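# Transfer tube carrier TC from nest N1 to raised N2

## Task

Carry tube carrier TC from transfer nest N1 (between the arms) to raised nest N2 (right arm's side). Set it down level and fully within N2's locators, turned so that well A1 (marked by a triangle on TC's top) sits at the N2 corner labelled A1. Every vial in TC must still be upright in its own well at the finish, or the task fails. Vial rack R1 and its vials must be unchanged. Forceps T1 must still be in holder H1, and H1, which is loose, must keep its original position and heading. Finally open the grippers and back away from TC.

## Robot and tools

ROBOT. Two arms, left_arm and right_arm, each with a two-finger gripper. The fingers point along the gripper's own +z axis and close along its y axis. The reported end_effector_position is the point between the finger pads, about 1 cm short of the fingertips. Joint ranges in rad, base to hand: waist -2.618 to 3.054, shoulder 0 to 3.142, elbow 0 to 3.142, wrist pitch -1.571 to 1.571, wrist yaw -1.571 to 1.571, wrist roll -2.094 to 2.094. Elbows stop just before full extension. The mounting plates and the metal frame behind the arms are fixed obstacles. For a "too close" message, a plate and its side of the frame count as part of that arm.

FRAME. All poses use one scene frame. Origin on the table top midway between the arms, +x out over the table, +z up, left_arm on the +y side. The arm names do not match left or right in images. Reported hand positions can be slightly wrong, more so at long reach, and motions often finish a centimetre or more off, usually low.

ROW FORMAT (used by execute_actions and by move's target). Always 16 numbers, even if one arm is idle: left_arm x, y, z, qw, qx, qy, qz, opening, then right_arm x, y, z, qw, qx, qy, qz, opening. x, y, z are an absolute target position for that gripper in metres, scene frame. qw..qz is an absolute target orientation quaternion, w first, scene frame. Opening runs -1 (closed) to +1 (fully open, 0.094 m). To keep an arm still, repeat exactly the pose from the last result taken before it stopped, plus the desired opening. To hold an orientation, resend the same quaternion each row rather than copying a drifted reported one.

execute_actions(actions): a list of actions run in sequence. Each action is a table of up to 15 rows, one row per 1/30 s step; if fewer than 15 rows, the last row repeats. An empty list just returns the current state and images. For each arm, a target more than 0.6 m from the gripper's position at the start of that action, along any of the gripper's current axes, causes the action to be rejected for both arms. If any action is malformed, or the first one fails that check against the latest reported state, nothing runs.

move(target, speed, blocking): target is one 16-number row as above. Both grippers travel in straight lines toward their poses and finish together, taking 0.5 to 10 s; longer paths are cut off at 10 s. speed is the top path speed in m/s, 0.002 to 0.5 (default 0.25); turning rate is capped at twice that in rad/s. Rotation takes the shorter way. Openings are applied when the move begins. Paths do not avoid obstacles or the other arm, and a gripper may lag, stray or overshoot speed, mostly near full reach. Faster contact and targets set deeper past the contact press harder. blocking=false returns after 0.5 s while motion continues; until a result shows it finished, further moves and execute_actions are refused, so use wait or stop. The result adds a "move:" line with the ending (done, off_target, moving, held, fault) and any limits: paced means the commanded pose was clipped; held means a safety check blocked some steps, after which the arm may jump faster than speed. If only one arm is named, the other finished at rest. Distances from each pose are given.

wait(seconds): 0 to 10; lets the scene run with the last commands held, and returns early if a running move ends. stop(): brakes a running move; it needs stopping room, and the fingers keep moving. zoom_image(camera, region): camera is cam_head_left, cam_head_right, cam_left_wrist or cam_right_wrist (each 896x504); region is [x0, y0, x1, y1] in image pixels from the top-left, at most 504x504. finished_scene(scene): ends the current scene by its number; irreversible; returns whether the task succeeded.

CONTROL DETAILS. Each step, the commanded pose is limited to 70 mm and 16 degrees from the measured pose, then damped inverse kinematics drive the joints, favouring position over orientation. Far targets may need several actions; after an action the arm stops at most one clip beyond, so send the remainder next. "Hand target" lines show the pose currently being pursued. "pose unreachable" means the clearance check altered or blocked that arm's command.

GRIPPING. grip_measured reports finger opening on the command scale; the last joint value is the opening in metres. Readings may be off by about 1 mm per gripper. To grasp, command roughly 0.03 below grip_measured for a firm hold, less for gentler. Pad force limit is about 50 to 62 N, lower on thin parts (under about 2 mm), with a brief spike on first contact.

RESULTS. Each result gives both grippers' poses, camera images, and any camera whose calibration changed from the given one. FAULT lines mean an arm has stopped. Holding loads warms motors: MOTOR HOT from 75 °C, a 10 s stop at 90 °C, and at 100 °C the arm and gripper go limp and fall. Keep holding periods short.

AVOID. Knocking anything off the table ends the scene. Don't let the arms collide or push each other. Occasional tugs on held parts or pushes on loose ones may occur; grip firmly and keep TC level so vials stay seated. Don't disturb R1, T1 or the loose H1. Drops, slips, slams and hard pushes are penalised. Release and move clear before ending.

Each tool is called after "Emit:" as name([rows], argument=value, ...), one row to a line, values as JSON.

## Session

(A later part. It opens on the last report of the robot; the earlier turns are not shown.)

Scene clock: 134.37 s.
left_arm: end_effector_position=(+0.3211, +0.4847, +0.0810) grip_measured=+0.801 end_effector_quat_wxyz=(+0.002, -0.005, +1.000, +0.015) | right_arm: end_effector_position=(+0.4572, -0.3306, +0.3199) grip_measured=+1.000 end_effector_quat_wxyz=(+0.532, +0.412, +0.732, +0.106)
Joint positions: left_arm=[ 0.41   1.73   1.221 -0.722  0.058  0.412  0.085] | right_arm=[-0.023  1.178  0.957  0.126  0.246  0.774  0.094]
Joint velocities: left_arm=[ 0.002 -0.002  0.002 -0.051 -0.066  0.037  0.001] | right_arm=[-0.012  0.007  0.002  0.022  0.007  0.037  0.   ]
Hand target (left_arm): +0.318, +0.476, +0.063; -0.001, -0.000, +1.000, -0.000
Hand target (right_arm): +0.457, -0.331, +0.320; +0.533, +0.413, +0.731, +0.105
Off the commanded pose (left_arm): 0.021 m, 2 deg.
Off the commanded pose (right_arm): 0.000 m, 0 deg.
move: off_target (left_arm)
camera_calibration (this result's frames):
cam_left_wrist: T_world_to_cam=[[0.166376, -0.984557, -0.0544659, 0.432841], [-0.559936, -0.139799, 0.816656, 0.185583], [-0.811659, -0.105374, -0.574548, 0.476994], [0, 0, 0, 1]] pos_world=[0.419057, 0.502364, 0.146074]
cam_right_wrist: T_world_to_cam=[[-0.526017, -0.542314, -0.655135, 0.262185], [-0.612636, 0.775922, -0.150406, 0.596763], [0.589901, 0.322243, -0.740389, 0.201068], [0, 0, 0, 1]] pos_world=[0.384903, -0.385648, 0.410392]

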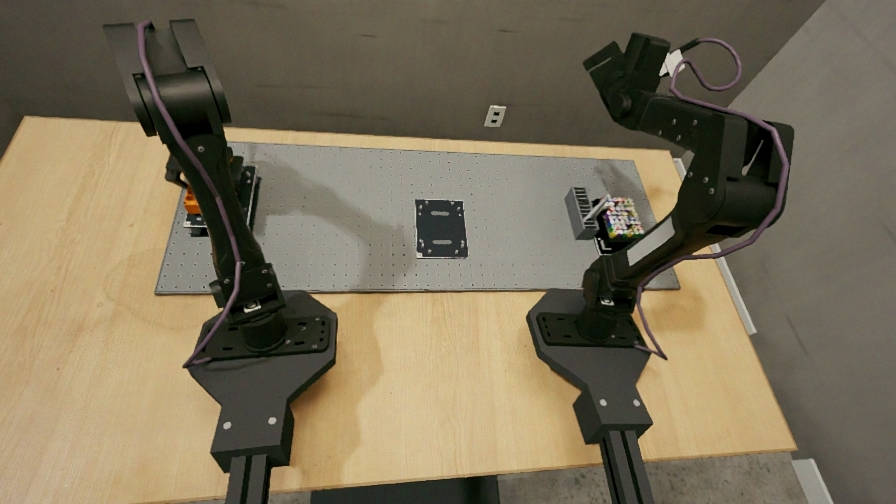

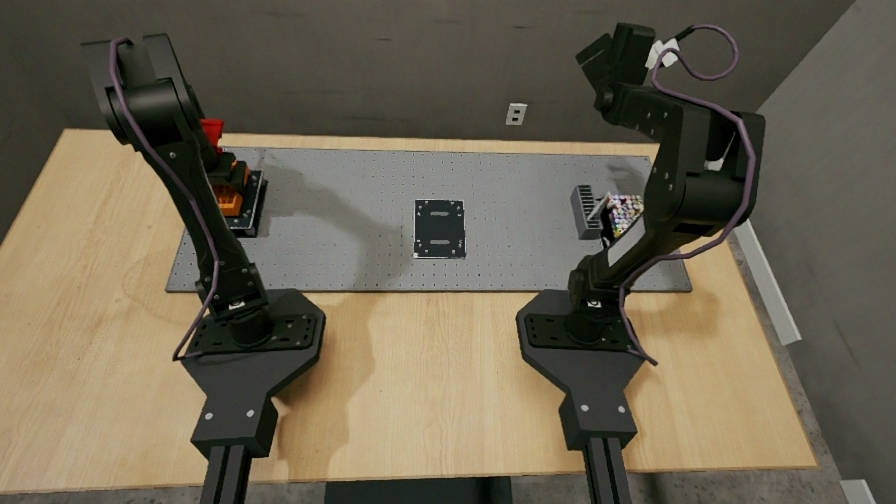

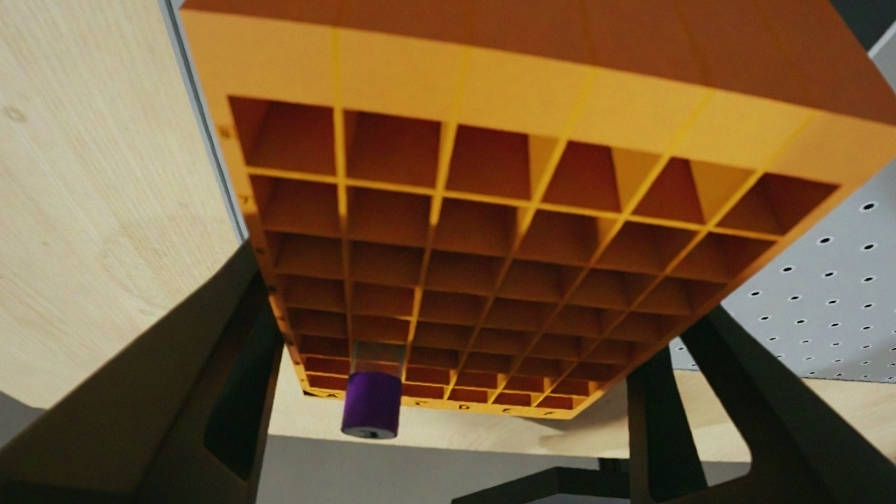

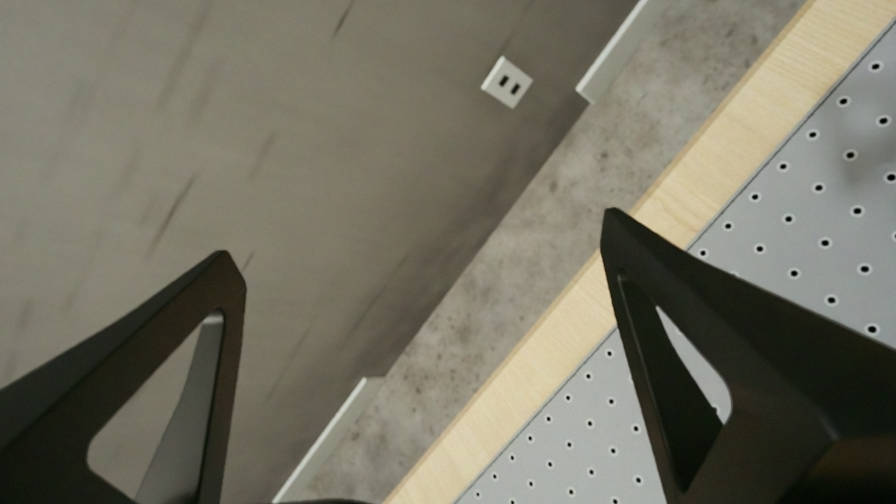

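Emit:
move(target=[0.316,0.476,0.102,0,0,1,0,0.76,0.4572,-0.331,0.32,0.533,0.413,0.731,0.105,1], speed=0.02)

Emit:
move(target=[0.313,0.474,0.078,0,0,1,0,0.76,0.4572,-0.331,0.32,0.533,0.413,0.731,0.105,1], speed=0.015)

Emit:
zoom_image(camera="cam_head_right", region=[180,155,280,250])

Emit:
zoom_image(camera="cam_head_left", region=[170,150,270,245])

Scene clock: 143.50 s.
left_arm: end_effector_position=(+0.3106, +0.4778, +0.0923) grip_measured=+0.801 end_effector_quat_wxyz=(-0.013, -0.003, +1.000, +0.004) | right_arm: end_effector_position=(+0.4572, -0.3306, +0.3199) grip_measured=+1.000 end_effector_quat_wxyz=(+0.532, +0.412, +0.732, +0.106)
Joint positions: left_arm=[ 0.41   1.696  1.221 -0.792  0.064  0.42   0.085] | right_arm=[-0.023  1.178  0.957  0.126  0.246  0.774  0.094]
Joint velocities: left_arm=[-0.002 -0.007 -0.007 -0.066 -0.007 -0.007 -0.001] | right_arm=[ 0.012 -0.007 -0.002 -0.007  0.022 -0.051  0.   ]
Hand target (left_arm): +0.316, +0.476, +0.102; -0.000, +0.000, +1.000, +0.000
Hand target (right_arm): +0.457, -0.331, +0.320; +0.533, +0.413, +0.731, +0.105
Off the commanded pose (left_arm): 0.011 m, 2 deg.
Off the commanded pose (right_arm): 0.000 m, 0 deg.
move: off_target (left_arm)
camera_calibration (this result's frames):
cam_left_wrist: T_world_to_cam=[[0.160013, -0.986334, -0.0392657, 0.42979], [-0.535321, -0.120128, 0.836062, 0.150697], [-0.829353, -0.112761, -0.547228, 0.480767], [0, 0, 0, 1]] pos_world=[0.410626, 0.496232, 0.153973]
cam_right_wrist: T_world_to_cam=[[-0.526017, -0.542314, -0.655135, 0.262185], [-0.612636, 0.775922, -0.150406, 0.596763], [0.589901, 0.322243, -0.740389, 0.201068], [0, 0, 0, 1]] pos_world=[0.384903, -0.385648, 0.410392]

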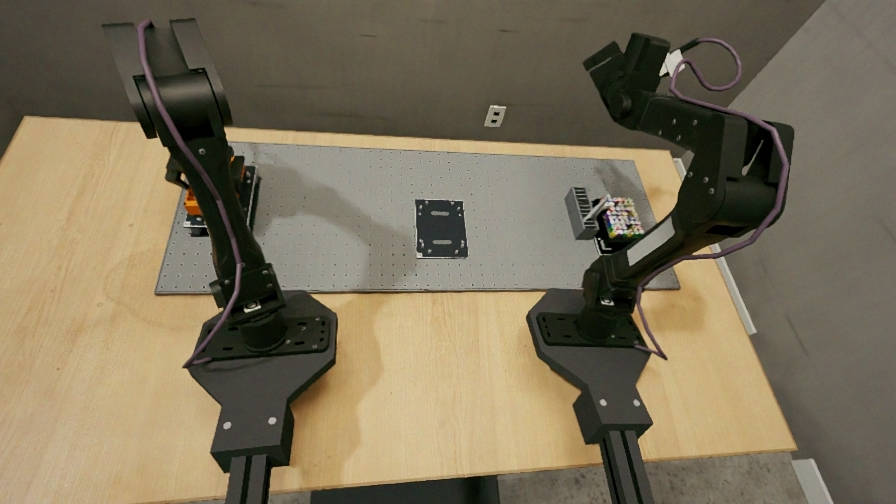

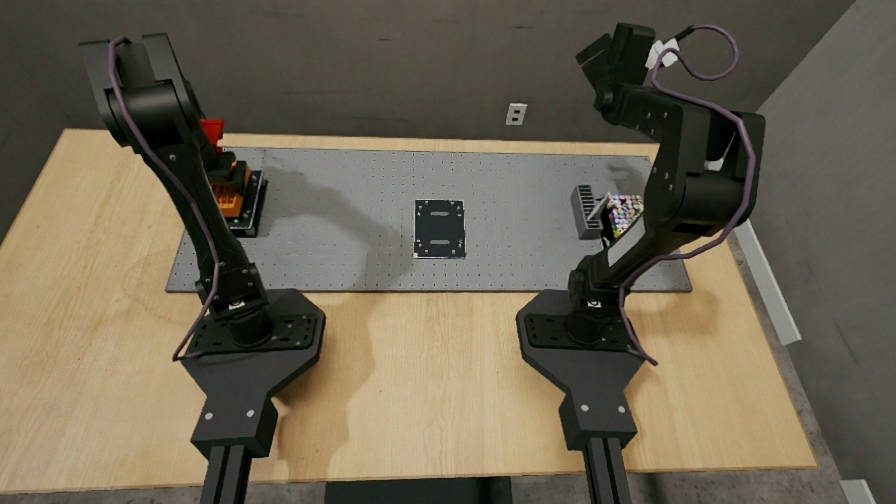

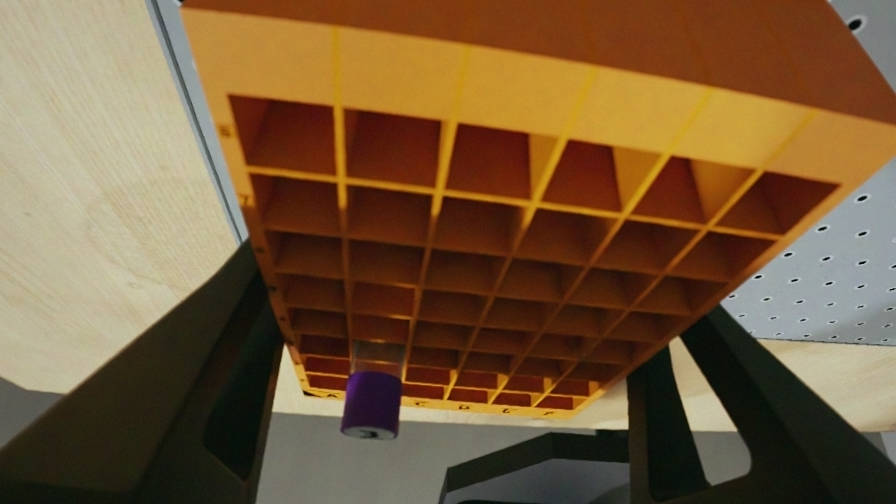

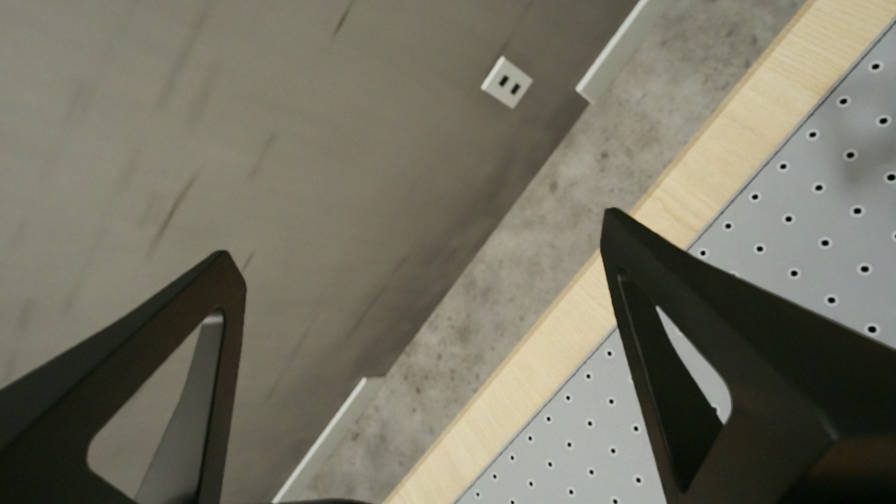

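Scene clock: 144.77 s.
left_arm: end_effector_position=(+0.3133, +0.4795, +0.0867) grip_measured=+0.801 end_effector_quat_wxyz=(-0.001, -0.002, +1.000, +0.010) | right_arm: end_effector_position=(+0.4572, -0.3306, +0.3199) grip_measured=+1.000 end_effector_quat_wxyz=(+0.532, +0.412, +0.732, +0.106)
Joint positions: left_arm=[ 0.41   1.696  1.194 -0.739  0.064  0.42   0.085] | right_arm=[-0.023  1.178  0.957  0.126  0.246  0.774  0.094]
Joint velocities: left_arm=[-0.017 -0.017  0.007  0.022 -0.007 -0.022  0.   ] | right_arm=[-0.007  0.012 -0.012 -0.007 -0.037  0.081  0.   ]
Hand target (left_arm): +0.313, +0.474, +0.078; -0.000, -0.000, +1.000, -0.000
Hand target (right_arm): +0.457, -0.331, +0.320; +0.533, +0.413, +0.731, +0.105
Off the commanded pose (left_arm): 0.010 m, 1 deg.
Off the commanded pose (right_arm): 0.000 m, 0 deg.
move: done
camera_calibration (this result's frames):
cam_left_wrist: T_world_to_cam=[[0.158857, -0.986216, -0.0462783, 0.431745], [-0.555993, -0.128096, 0.821257, 0.168604], [-0.815865, -0.104732, -0.568679, 0.473883], [0, 0, 0, 1]] pos_world=[0.411781, 0.497023, 0.151001]
cam_right_wrist: T_world_to_cam=[[-0.526017, -0.542314, -0.655135, 0.262185], [-0.612636, 0.775922, -0.150406, 0.596763], [0.589901, 0.322243, -0.740389, 0.201068], [0, 0, 0, 1]] pos_world=[0.384903, -0.385648, 0.410392]

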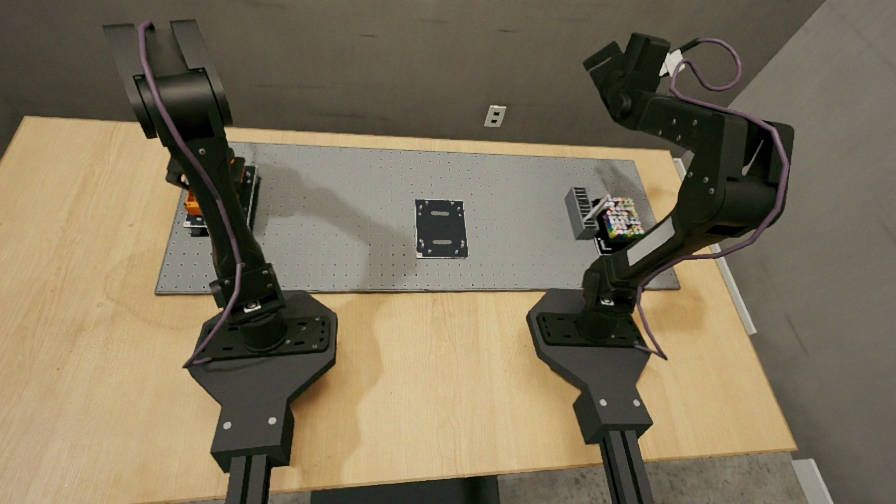

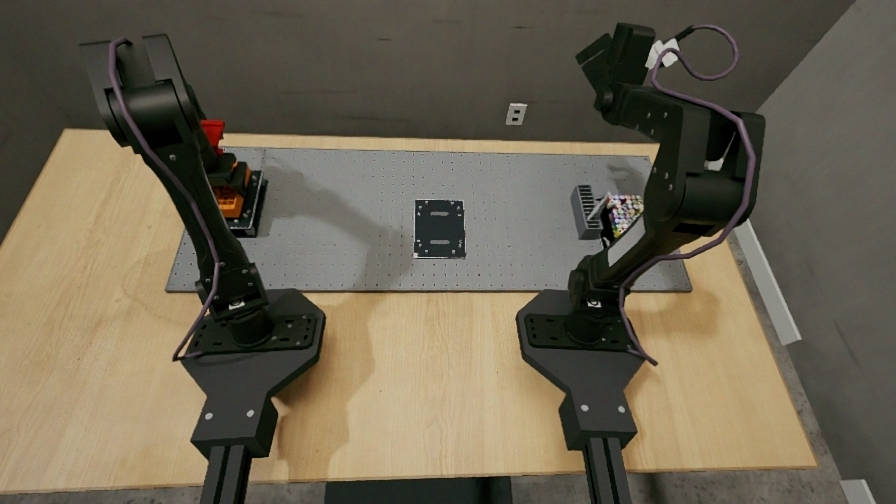

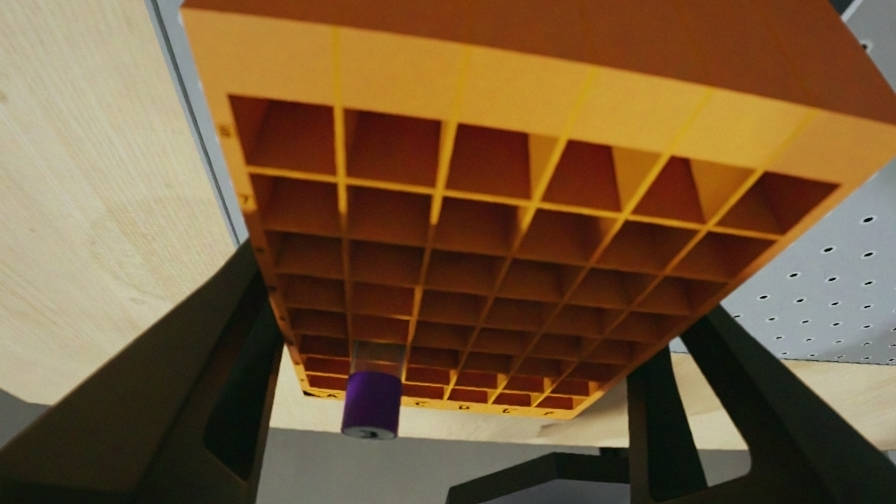

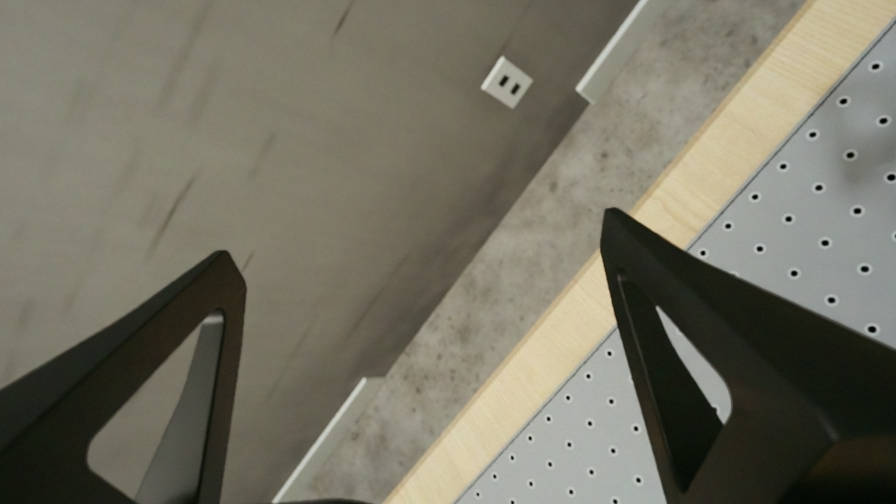

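Region (180, 155, 280, 250) of cam_head_right's 896x504 image, scaled by 5.040, with more detail than that image has; it fills the top 479 rows of this view, and the rest is white.

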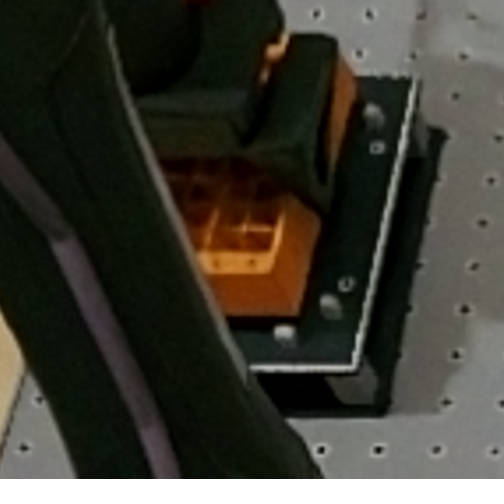

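Region (170, 150, 270, 245) of cam_head_left's 896x504 image, scaled by 5.040, with more detail than that image has; it fills the top 479 rows of this view, and the rest is white.

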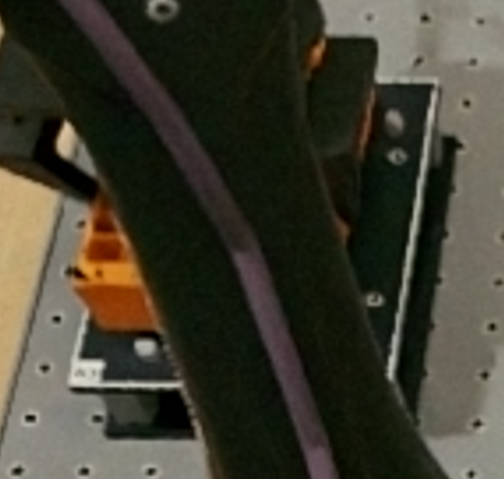

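Slight +x on descent.

Emit:
move(target=[0.315,0.474,0.062,0,0,1,0,0.76,0.4572,-0.331,0.32,0.533,0.413,0.731,0.105,1], speed=0.015)

Emit:
zoom_image(camera="cam_head_right", region=[180,155,280,250])

Emit:
zoom_image(camera="cam_head_left", region=[170,150,270,245])

Scene clock: 154.37 s.
left_arm: end_effector_position=(+0.3161, +0.4810, +0.0811) grip_measured=+0.801 end_effector_quat_wxyz=(+0.002, -0.003, +1.000, +0.012) | right_arm: end_effector_position=(+0.4572, -0.3306, +0.3199) grip_measured=+1.000 end_effector_quat_wxyz=(+0.532, +0.412, +0.732, +0.106)
Joint positions: left_arm=[ 0.408  1.713  1.194 -0.716  0.061  0.414  0.085] | right_arm=[-0.023  1.178  0.957  0.126  0.246  0.774  0.094]
Joint velocities: left_arm=[ 0.007  0.007 -0.002  0.051 -0.051  0.022 -0.   ] | right_arm=[-0.012 -0.017  0.002 -0.022 -0.022 -0.051  0.   ]
Hand target (left_arm): +0.314, +0.474, +0.063; -0.000, -0.000, +1.000, -0.000
Hand target (right_arm): +0.457, -0.331, +0.320; +0.533, +0.413, +0.731, +0.105
Off the commanded pose (left_arm): 0.020 m, 1 deg.
Off the commanded pose (right_arm): 0.000 m, 0 deg.
move: off_target (left_arm)
camera_calibration (this result's frames):
cam_left_wrist: T_world_to_cam=[[0.162117, -0.985484, -0.0503849, 0.431448], [-0.559201, -0.133821, 0.81816, 0.178963], [-0.813027, -0.104462, -0.572778, 0.472421], [0, 0, 0, 1]] pos_world=[0.414223, 0.498485, 0.145911]
cam_right_wrist: T_world_to_cam=[[-0.526017, -0.542314, -0.655135, 0.262185], [-0.612636, 0.775922, -0.150406, 0.596763], [0.589901, 0.322243, -0.740389, 0.201068], [0, 0, 0, 1]] pos_world=[0.384903, -0.385648, 0.410392]

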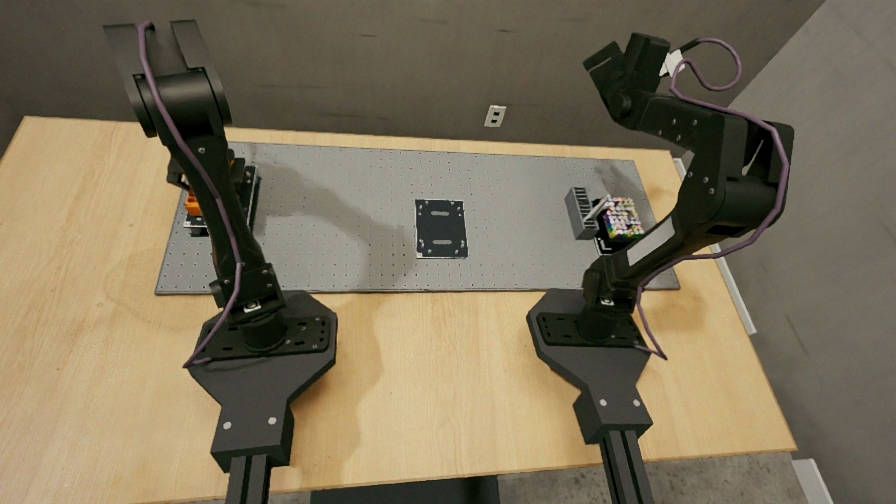

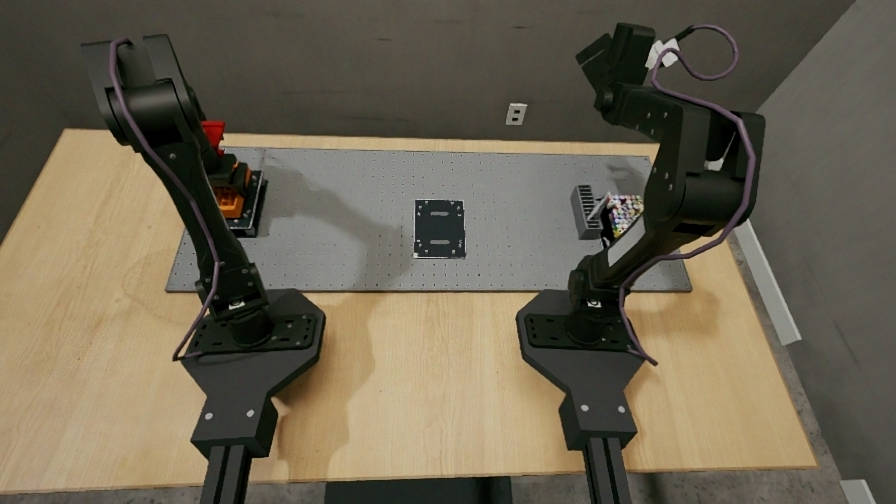

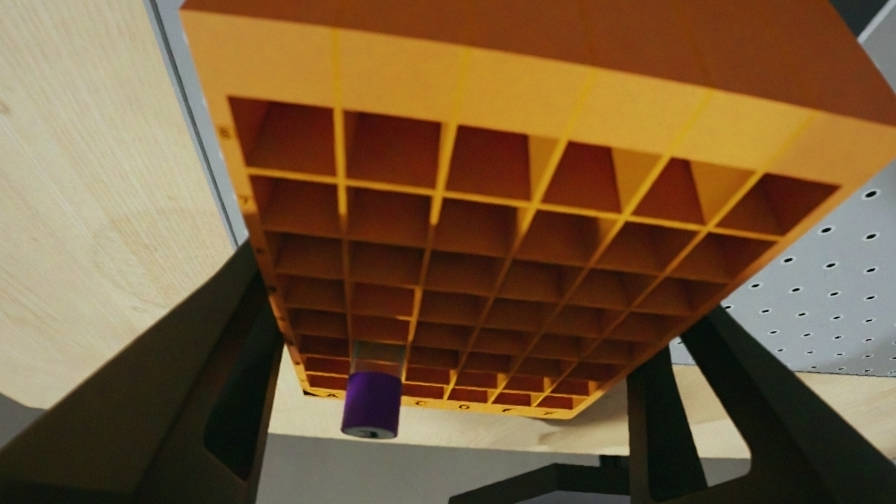

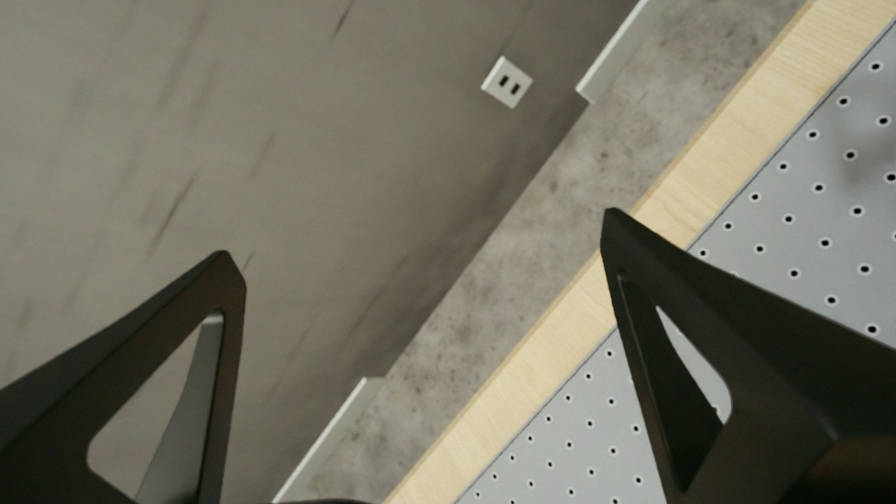

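Region (180, 155, 280, 250) of cam_head_right's 896x504 image, scaled by 5.040, with more detail than that image has; it fills the top 479 rows of this view, and the rest is white.

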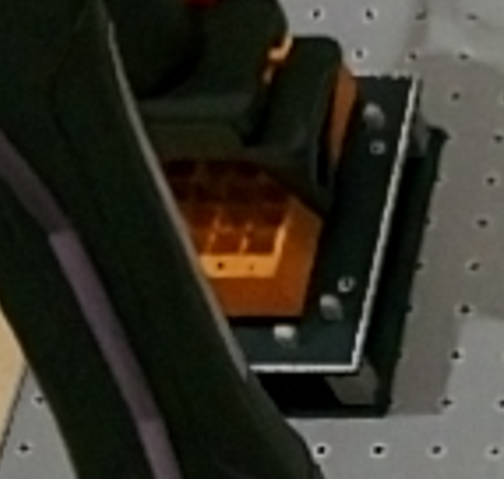

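Region (170, 150, 270, 245) of cam_head_left's 896x504 image, scaled by 5.040, with more detail than that image has; it fills the top 479 rows of this view, and the rest is white.

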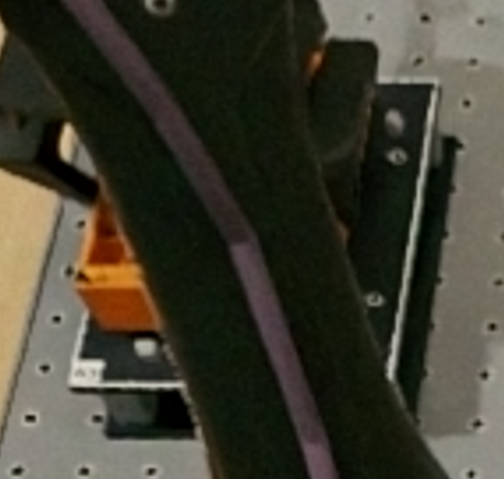

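Emit:
move(target=[0.315,0.470,0.10,0,0,1,-0.006,0.76,0.4572,-0.331,0.32,0.533,0.413,0.731,0.105,1], speed=0.02)

Emit:
move(target=[0.3135,0.470,0.062,0,0,1,-0.006,0.76,0.4572,-0.331,0.32,0.533,0.413,0.731,0.105,1], speed=0.015)

Emit:
zoom_image(camera="cam_head_right", region=[180,155,280,250])

Emit:
zoom_image(camera="cam_head_left", region=[170,150,270,245])

Scene clock: 165.80 s.
left_arm: end_effector_position=(+0.3041, +0.4727, +0.0883) grip_measured=+0.801 end_effector_quat_wxyz=(-0.018, -0.005, +1.000, -0.003) | right_arm: end_effector_position=(+0.4572, -0.3306, +0.3199) grip_measured=+1.000 end_effector_quat_wxyz=(+0.532, +0.412, +0.732, +0.106)
Joint positions: left_arm=[ 0.408  1.691  1.194 -0.787  0.072  0.414  0.085] | right_arm=[-0.023  1.178  0.957  0.126  0.246  0.774  0.094]
Joint velocities: left_arm=[ 0.002  0.017  0.007  0.037  0.022 -0.051  0.   ] | right_arm=[ 0.002  0.007 -0.007 -0.051 -0.022  0.022  0.   ]
Hand target (left_arm): +0.314, +0.470, +0.100; -0.000, +0.000, +1.000, -0.006
Hand target (right_arm): +0.457, -0.331, +0.320; +0.533, +0.413, +0.731, +0.105
Off the commanded pose (left_arm): 0.016 m, 2 deg.
Off the commanded pose (right_arm): 0.000 m, 0 deg.
move: off_target (left_arm)
camera_calibration (this result's frames):
cam_left_wrist: T_world_to_cam=[[0.164674, -0.985982, -0.0268726, 0.423002], [-0.52539, -0.110741, 0.843624, 0.141849], [-0.834774, -0.124804, -0.536261, 0.478928], [0, 0, 0, 1]] pos_world=[0.404665, 0.492553, 0.14853]
cam_right_wrist: T_world_to_cam=[[-0.526017, -0.542314, -0.655135, 0.262185], [-0.612636, 0.775922, -0.150406, 0.596763], [0.589901, 0.322243, -0.740389, 0.201068], [0, 0, 0, 1]] pos_world=[0.384903, -0.385648, 0.410392]

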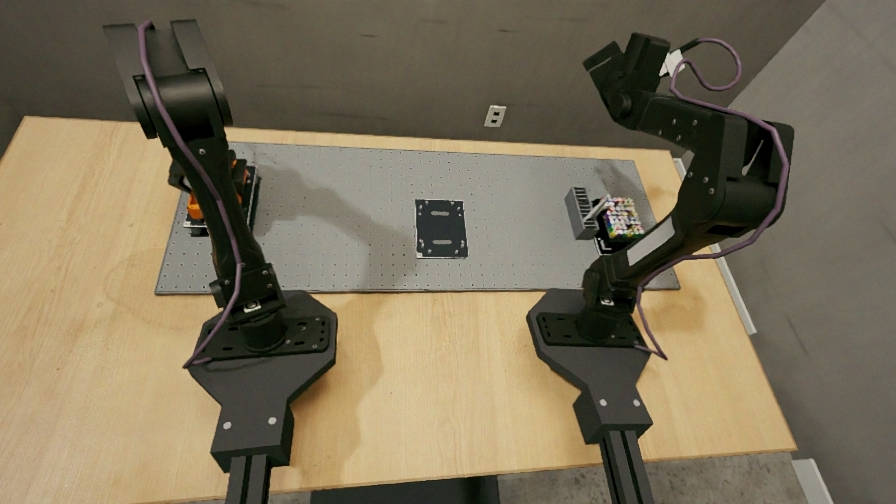

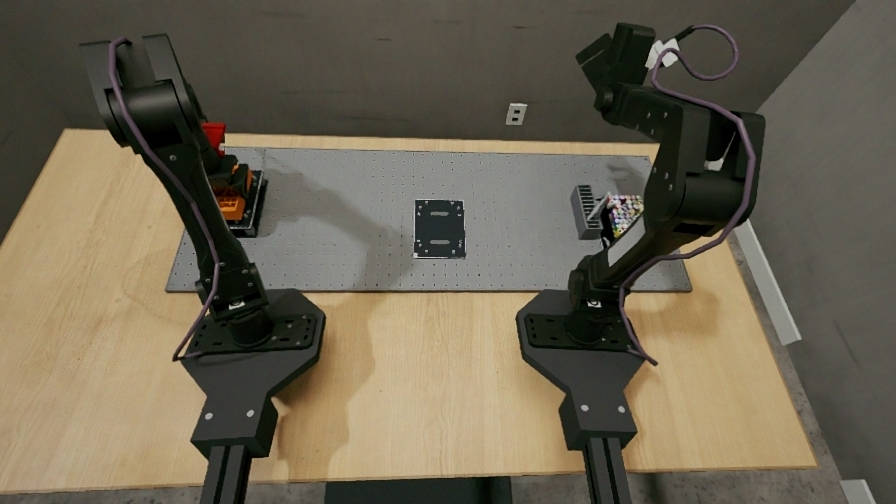

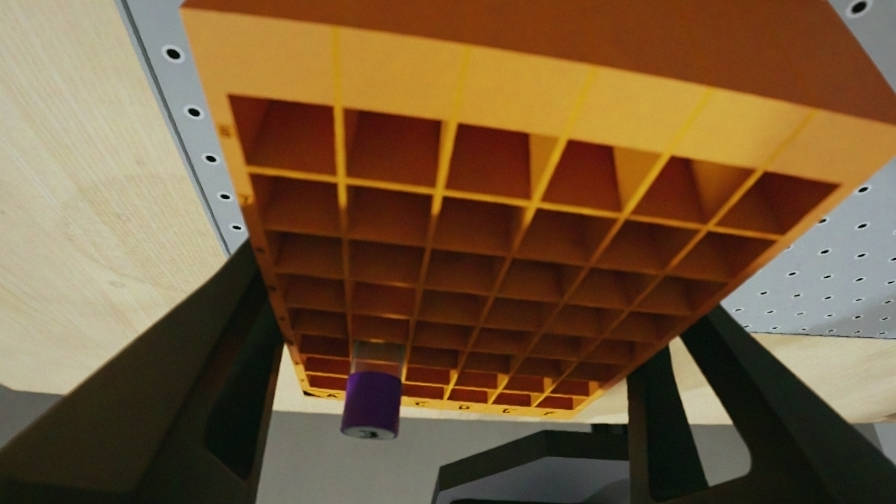

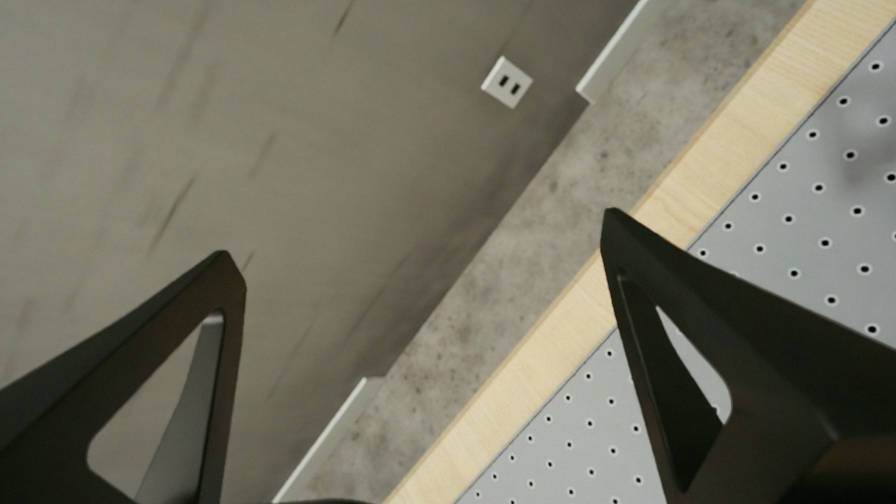

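Scene clock: 167.90 s.
left_arm: end_effector_position=(+0.3140, +0.4763, +0.0731) grip_measured=+0.801 end_effector_quat_wxyz=(-0.002, -0.003, +1.000, +0.004) | right_arm: end_effector_position=(+0.4572, -0.3306, +0.3199) grip_measured=+1.000 end_effector_quat_wxyz=(+0.532, +0.412, +0.732, +0.106)
Joint positions: left_arm=[ 0.403  1.729  1.182 -0.7    0.072  0.41   0.085] | right_arm=[-0.023  1.178  0.957  0.126  0.246  0.774  0.094]
Joint velocities: left_arm=[ 0.002  0.007 -0.007  0.081 -0.007 -0.095 -0.   ] | right_arm=[-0.002  0.002 -0.002 -0.125  0.066 -0.037  0.   ]
Hand target (left_arm): +0.313, +0.470, +0.063; -0.000, +0.000, +1.000, -0.007
Hand target (right_arm): +0.457, -0.331, +0.320; +0.533, +0.413, +0.731, +0.105
Off the commanded pose (left_arm): 0.013 m, 1 deg.
Off the commanded pose (right_arm): 0.000 m, 0 deg.
move: off_target (left_arm)
camera_calibration (this result's frames):
cam_left_wrist: T_world_to_cam=[[0.161223, -0.986325, -0.0342009, 0.42627], [-0.553411, -0.119044, 0.824357, 0.174412], [-0.817155, -0.113978, -0.565036, 0.470949], [0, 0, 0, 1]] pos_world=[0.412636, 0.494882, 0.136904]
cam_right_wrist: T_world_to_cam=[[-0.526017, -0.542314, -0.655135, 0.262185], [-0.612636, 0.775922, -0.150406, 0.596763], [0.589901, 0.322243, -0.740389, 0.201068], [0, 0, 0, 1]] pos_world=[0.384903, -0.385648, 0.410392]

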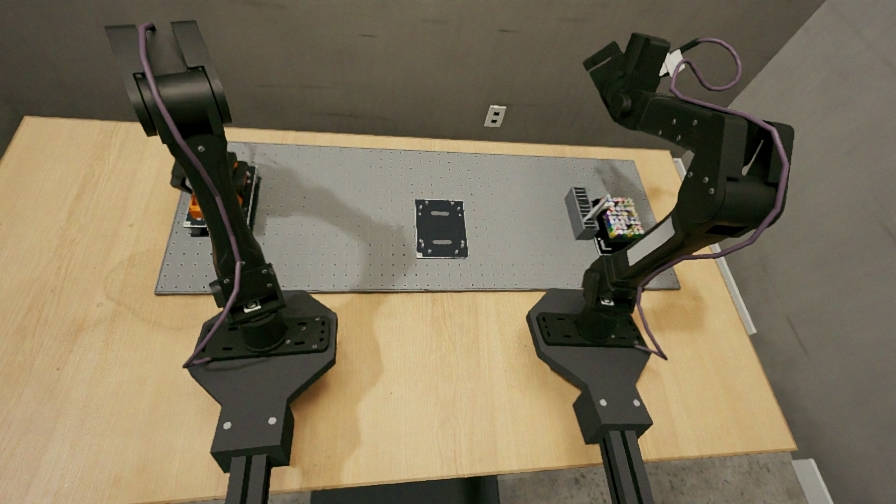

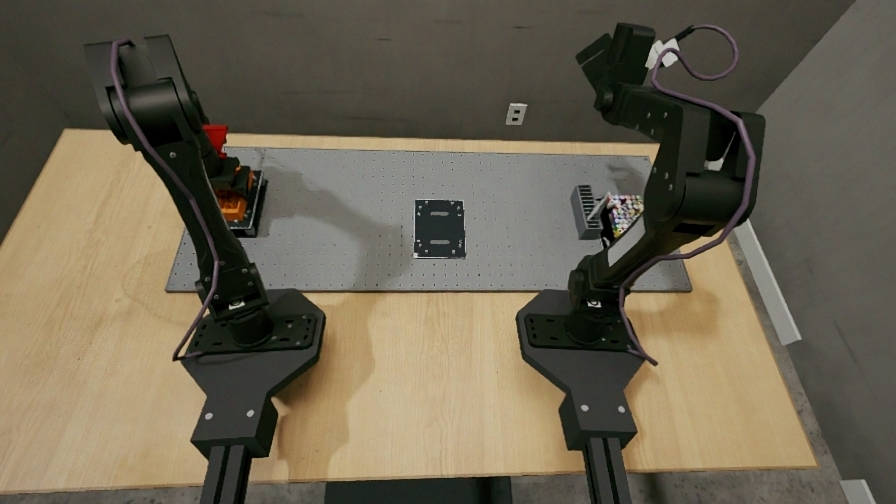

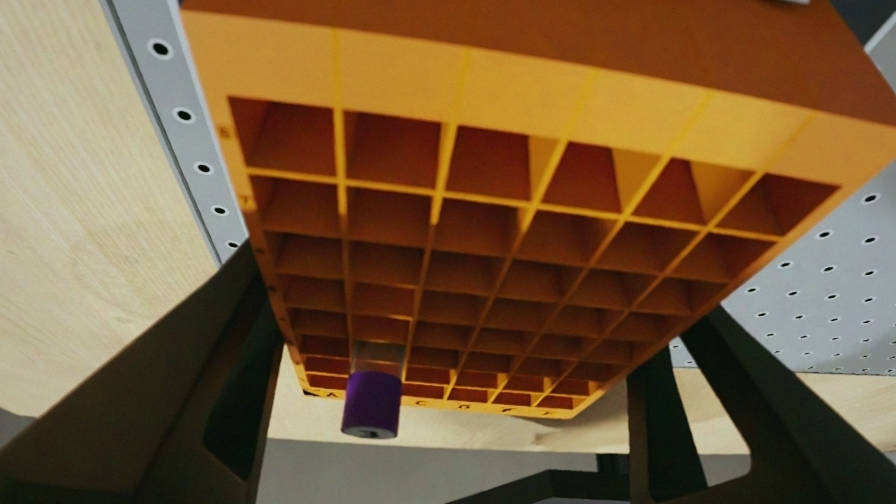

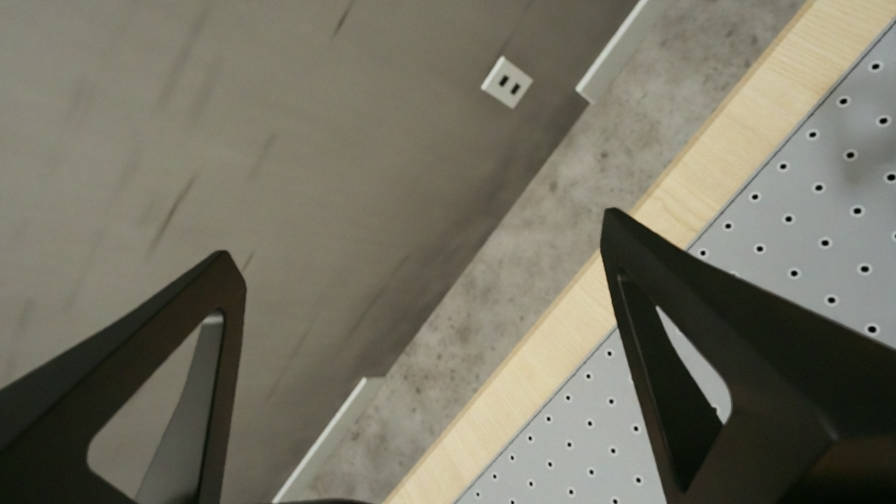

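Region (180, 155, 280, 250) of cam_head_right's 896x504 image, scaled by 5.040, with more detail than that image has; it fills the top 479 rows of this view, and the rest is white.

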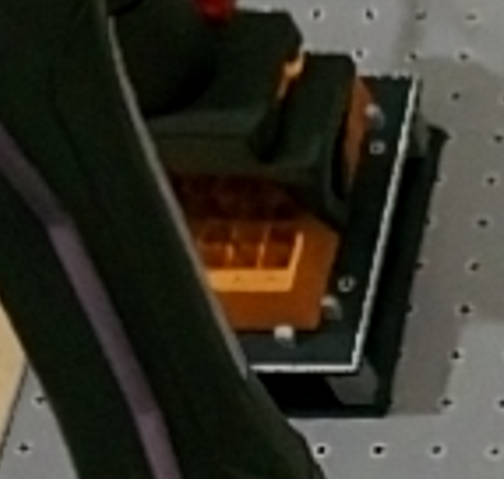

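Region (170, 150, 270, 245) of cam_head_left's 896x504 image, scaled by 5.040, with more detail than that image has; it fills the top 479 rows of this view, and the rest is white.

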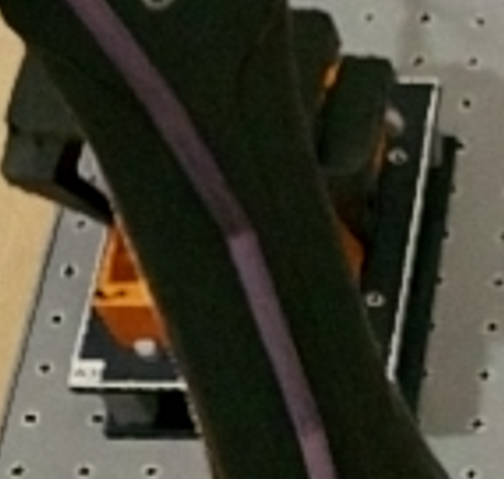

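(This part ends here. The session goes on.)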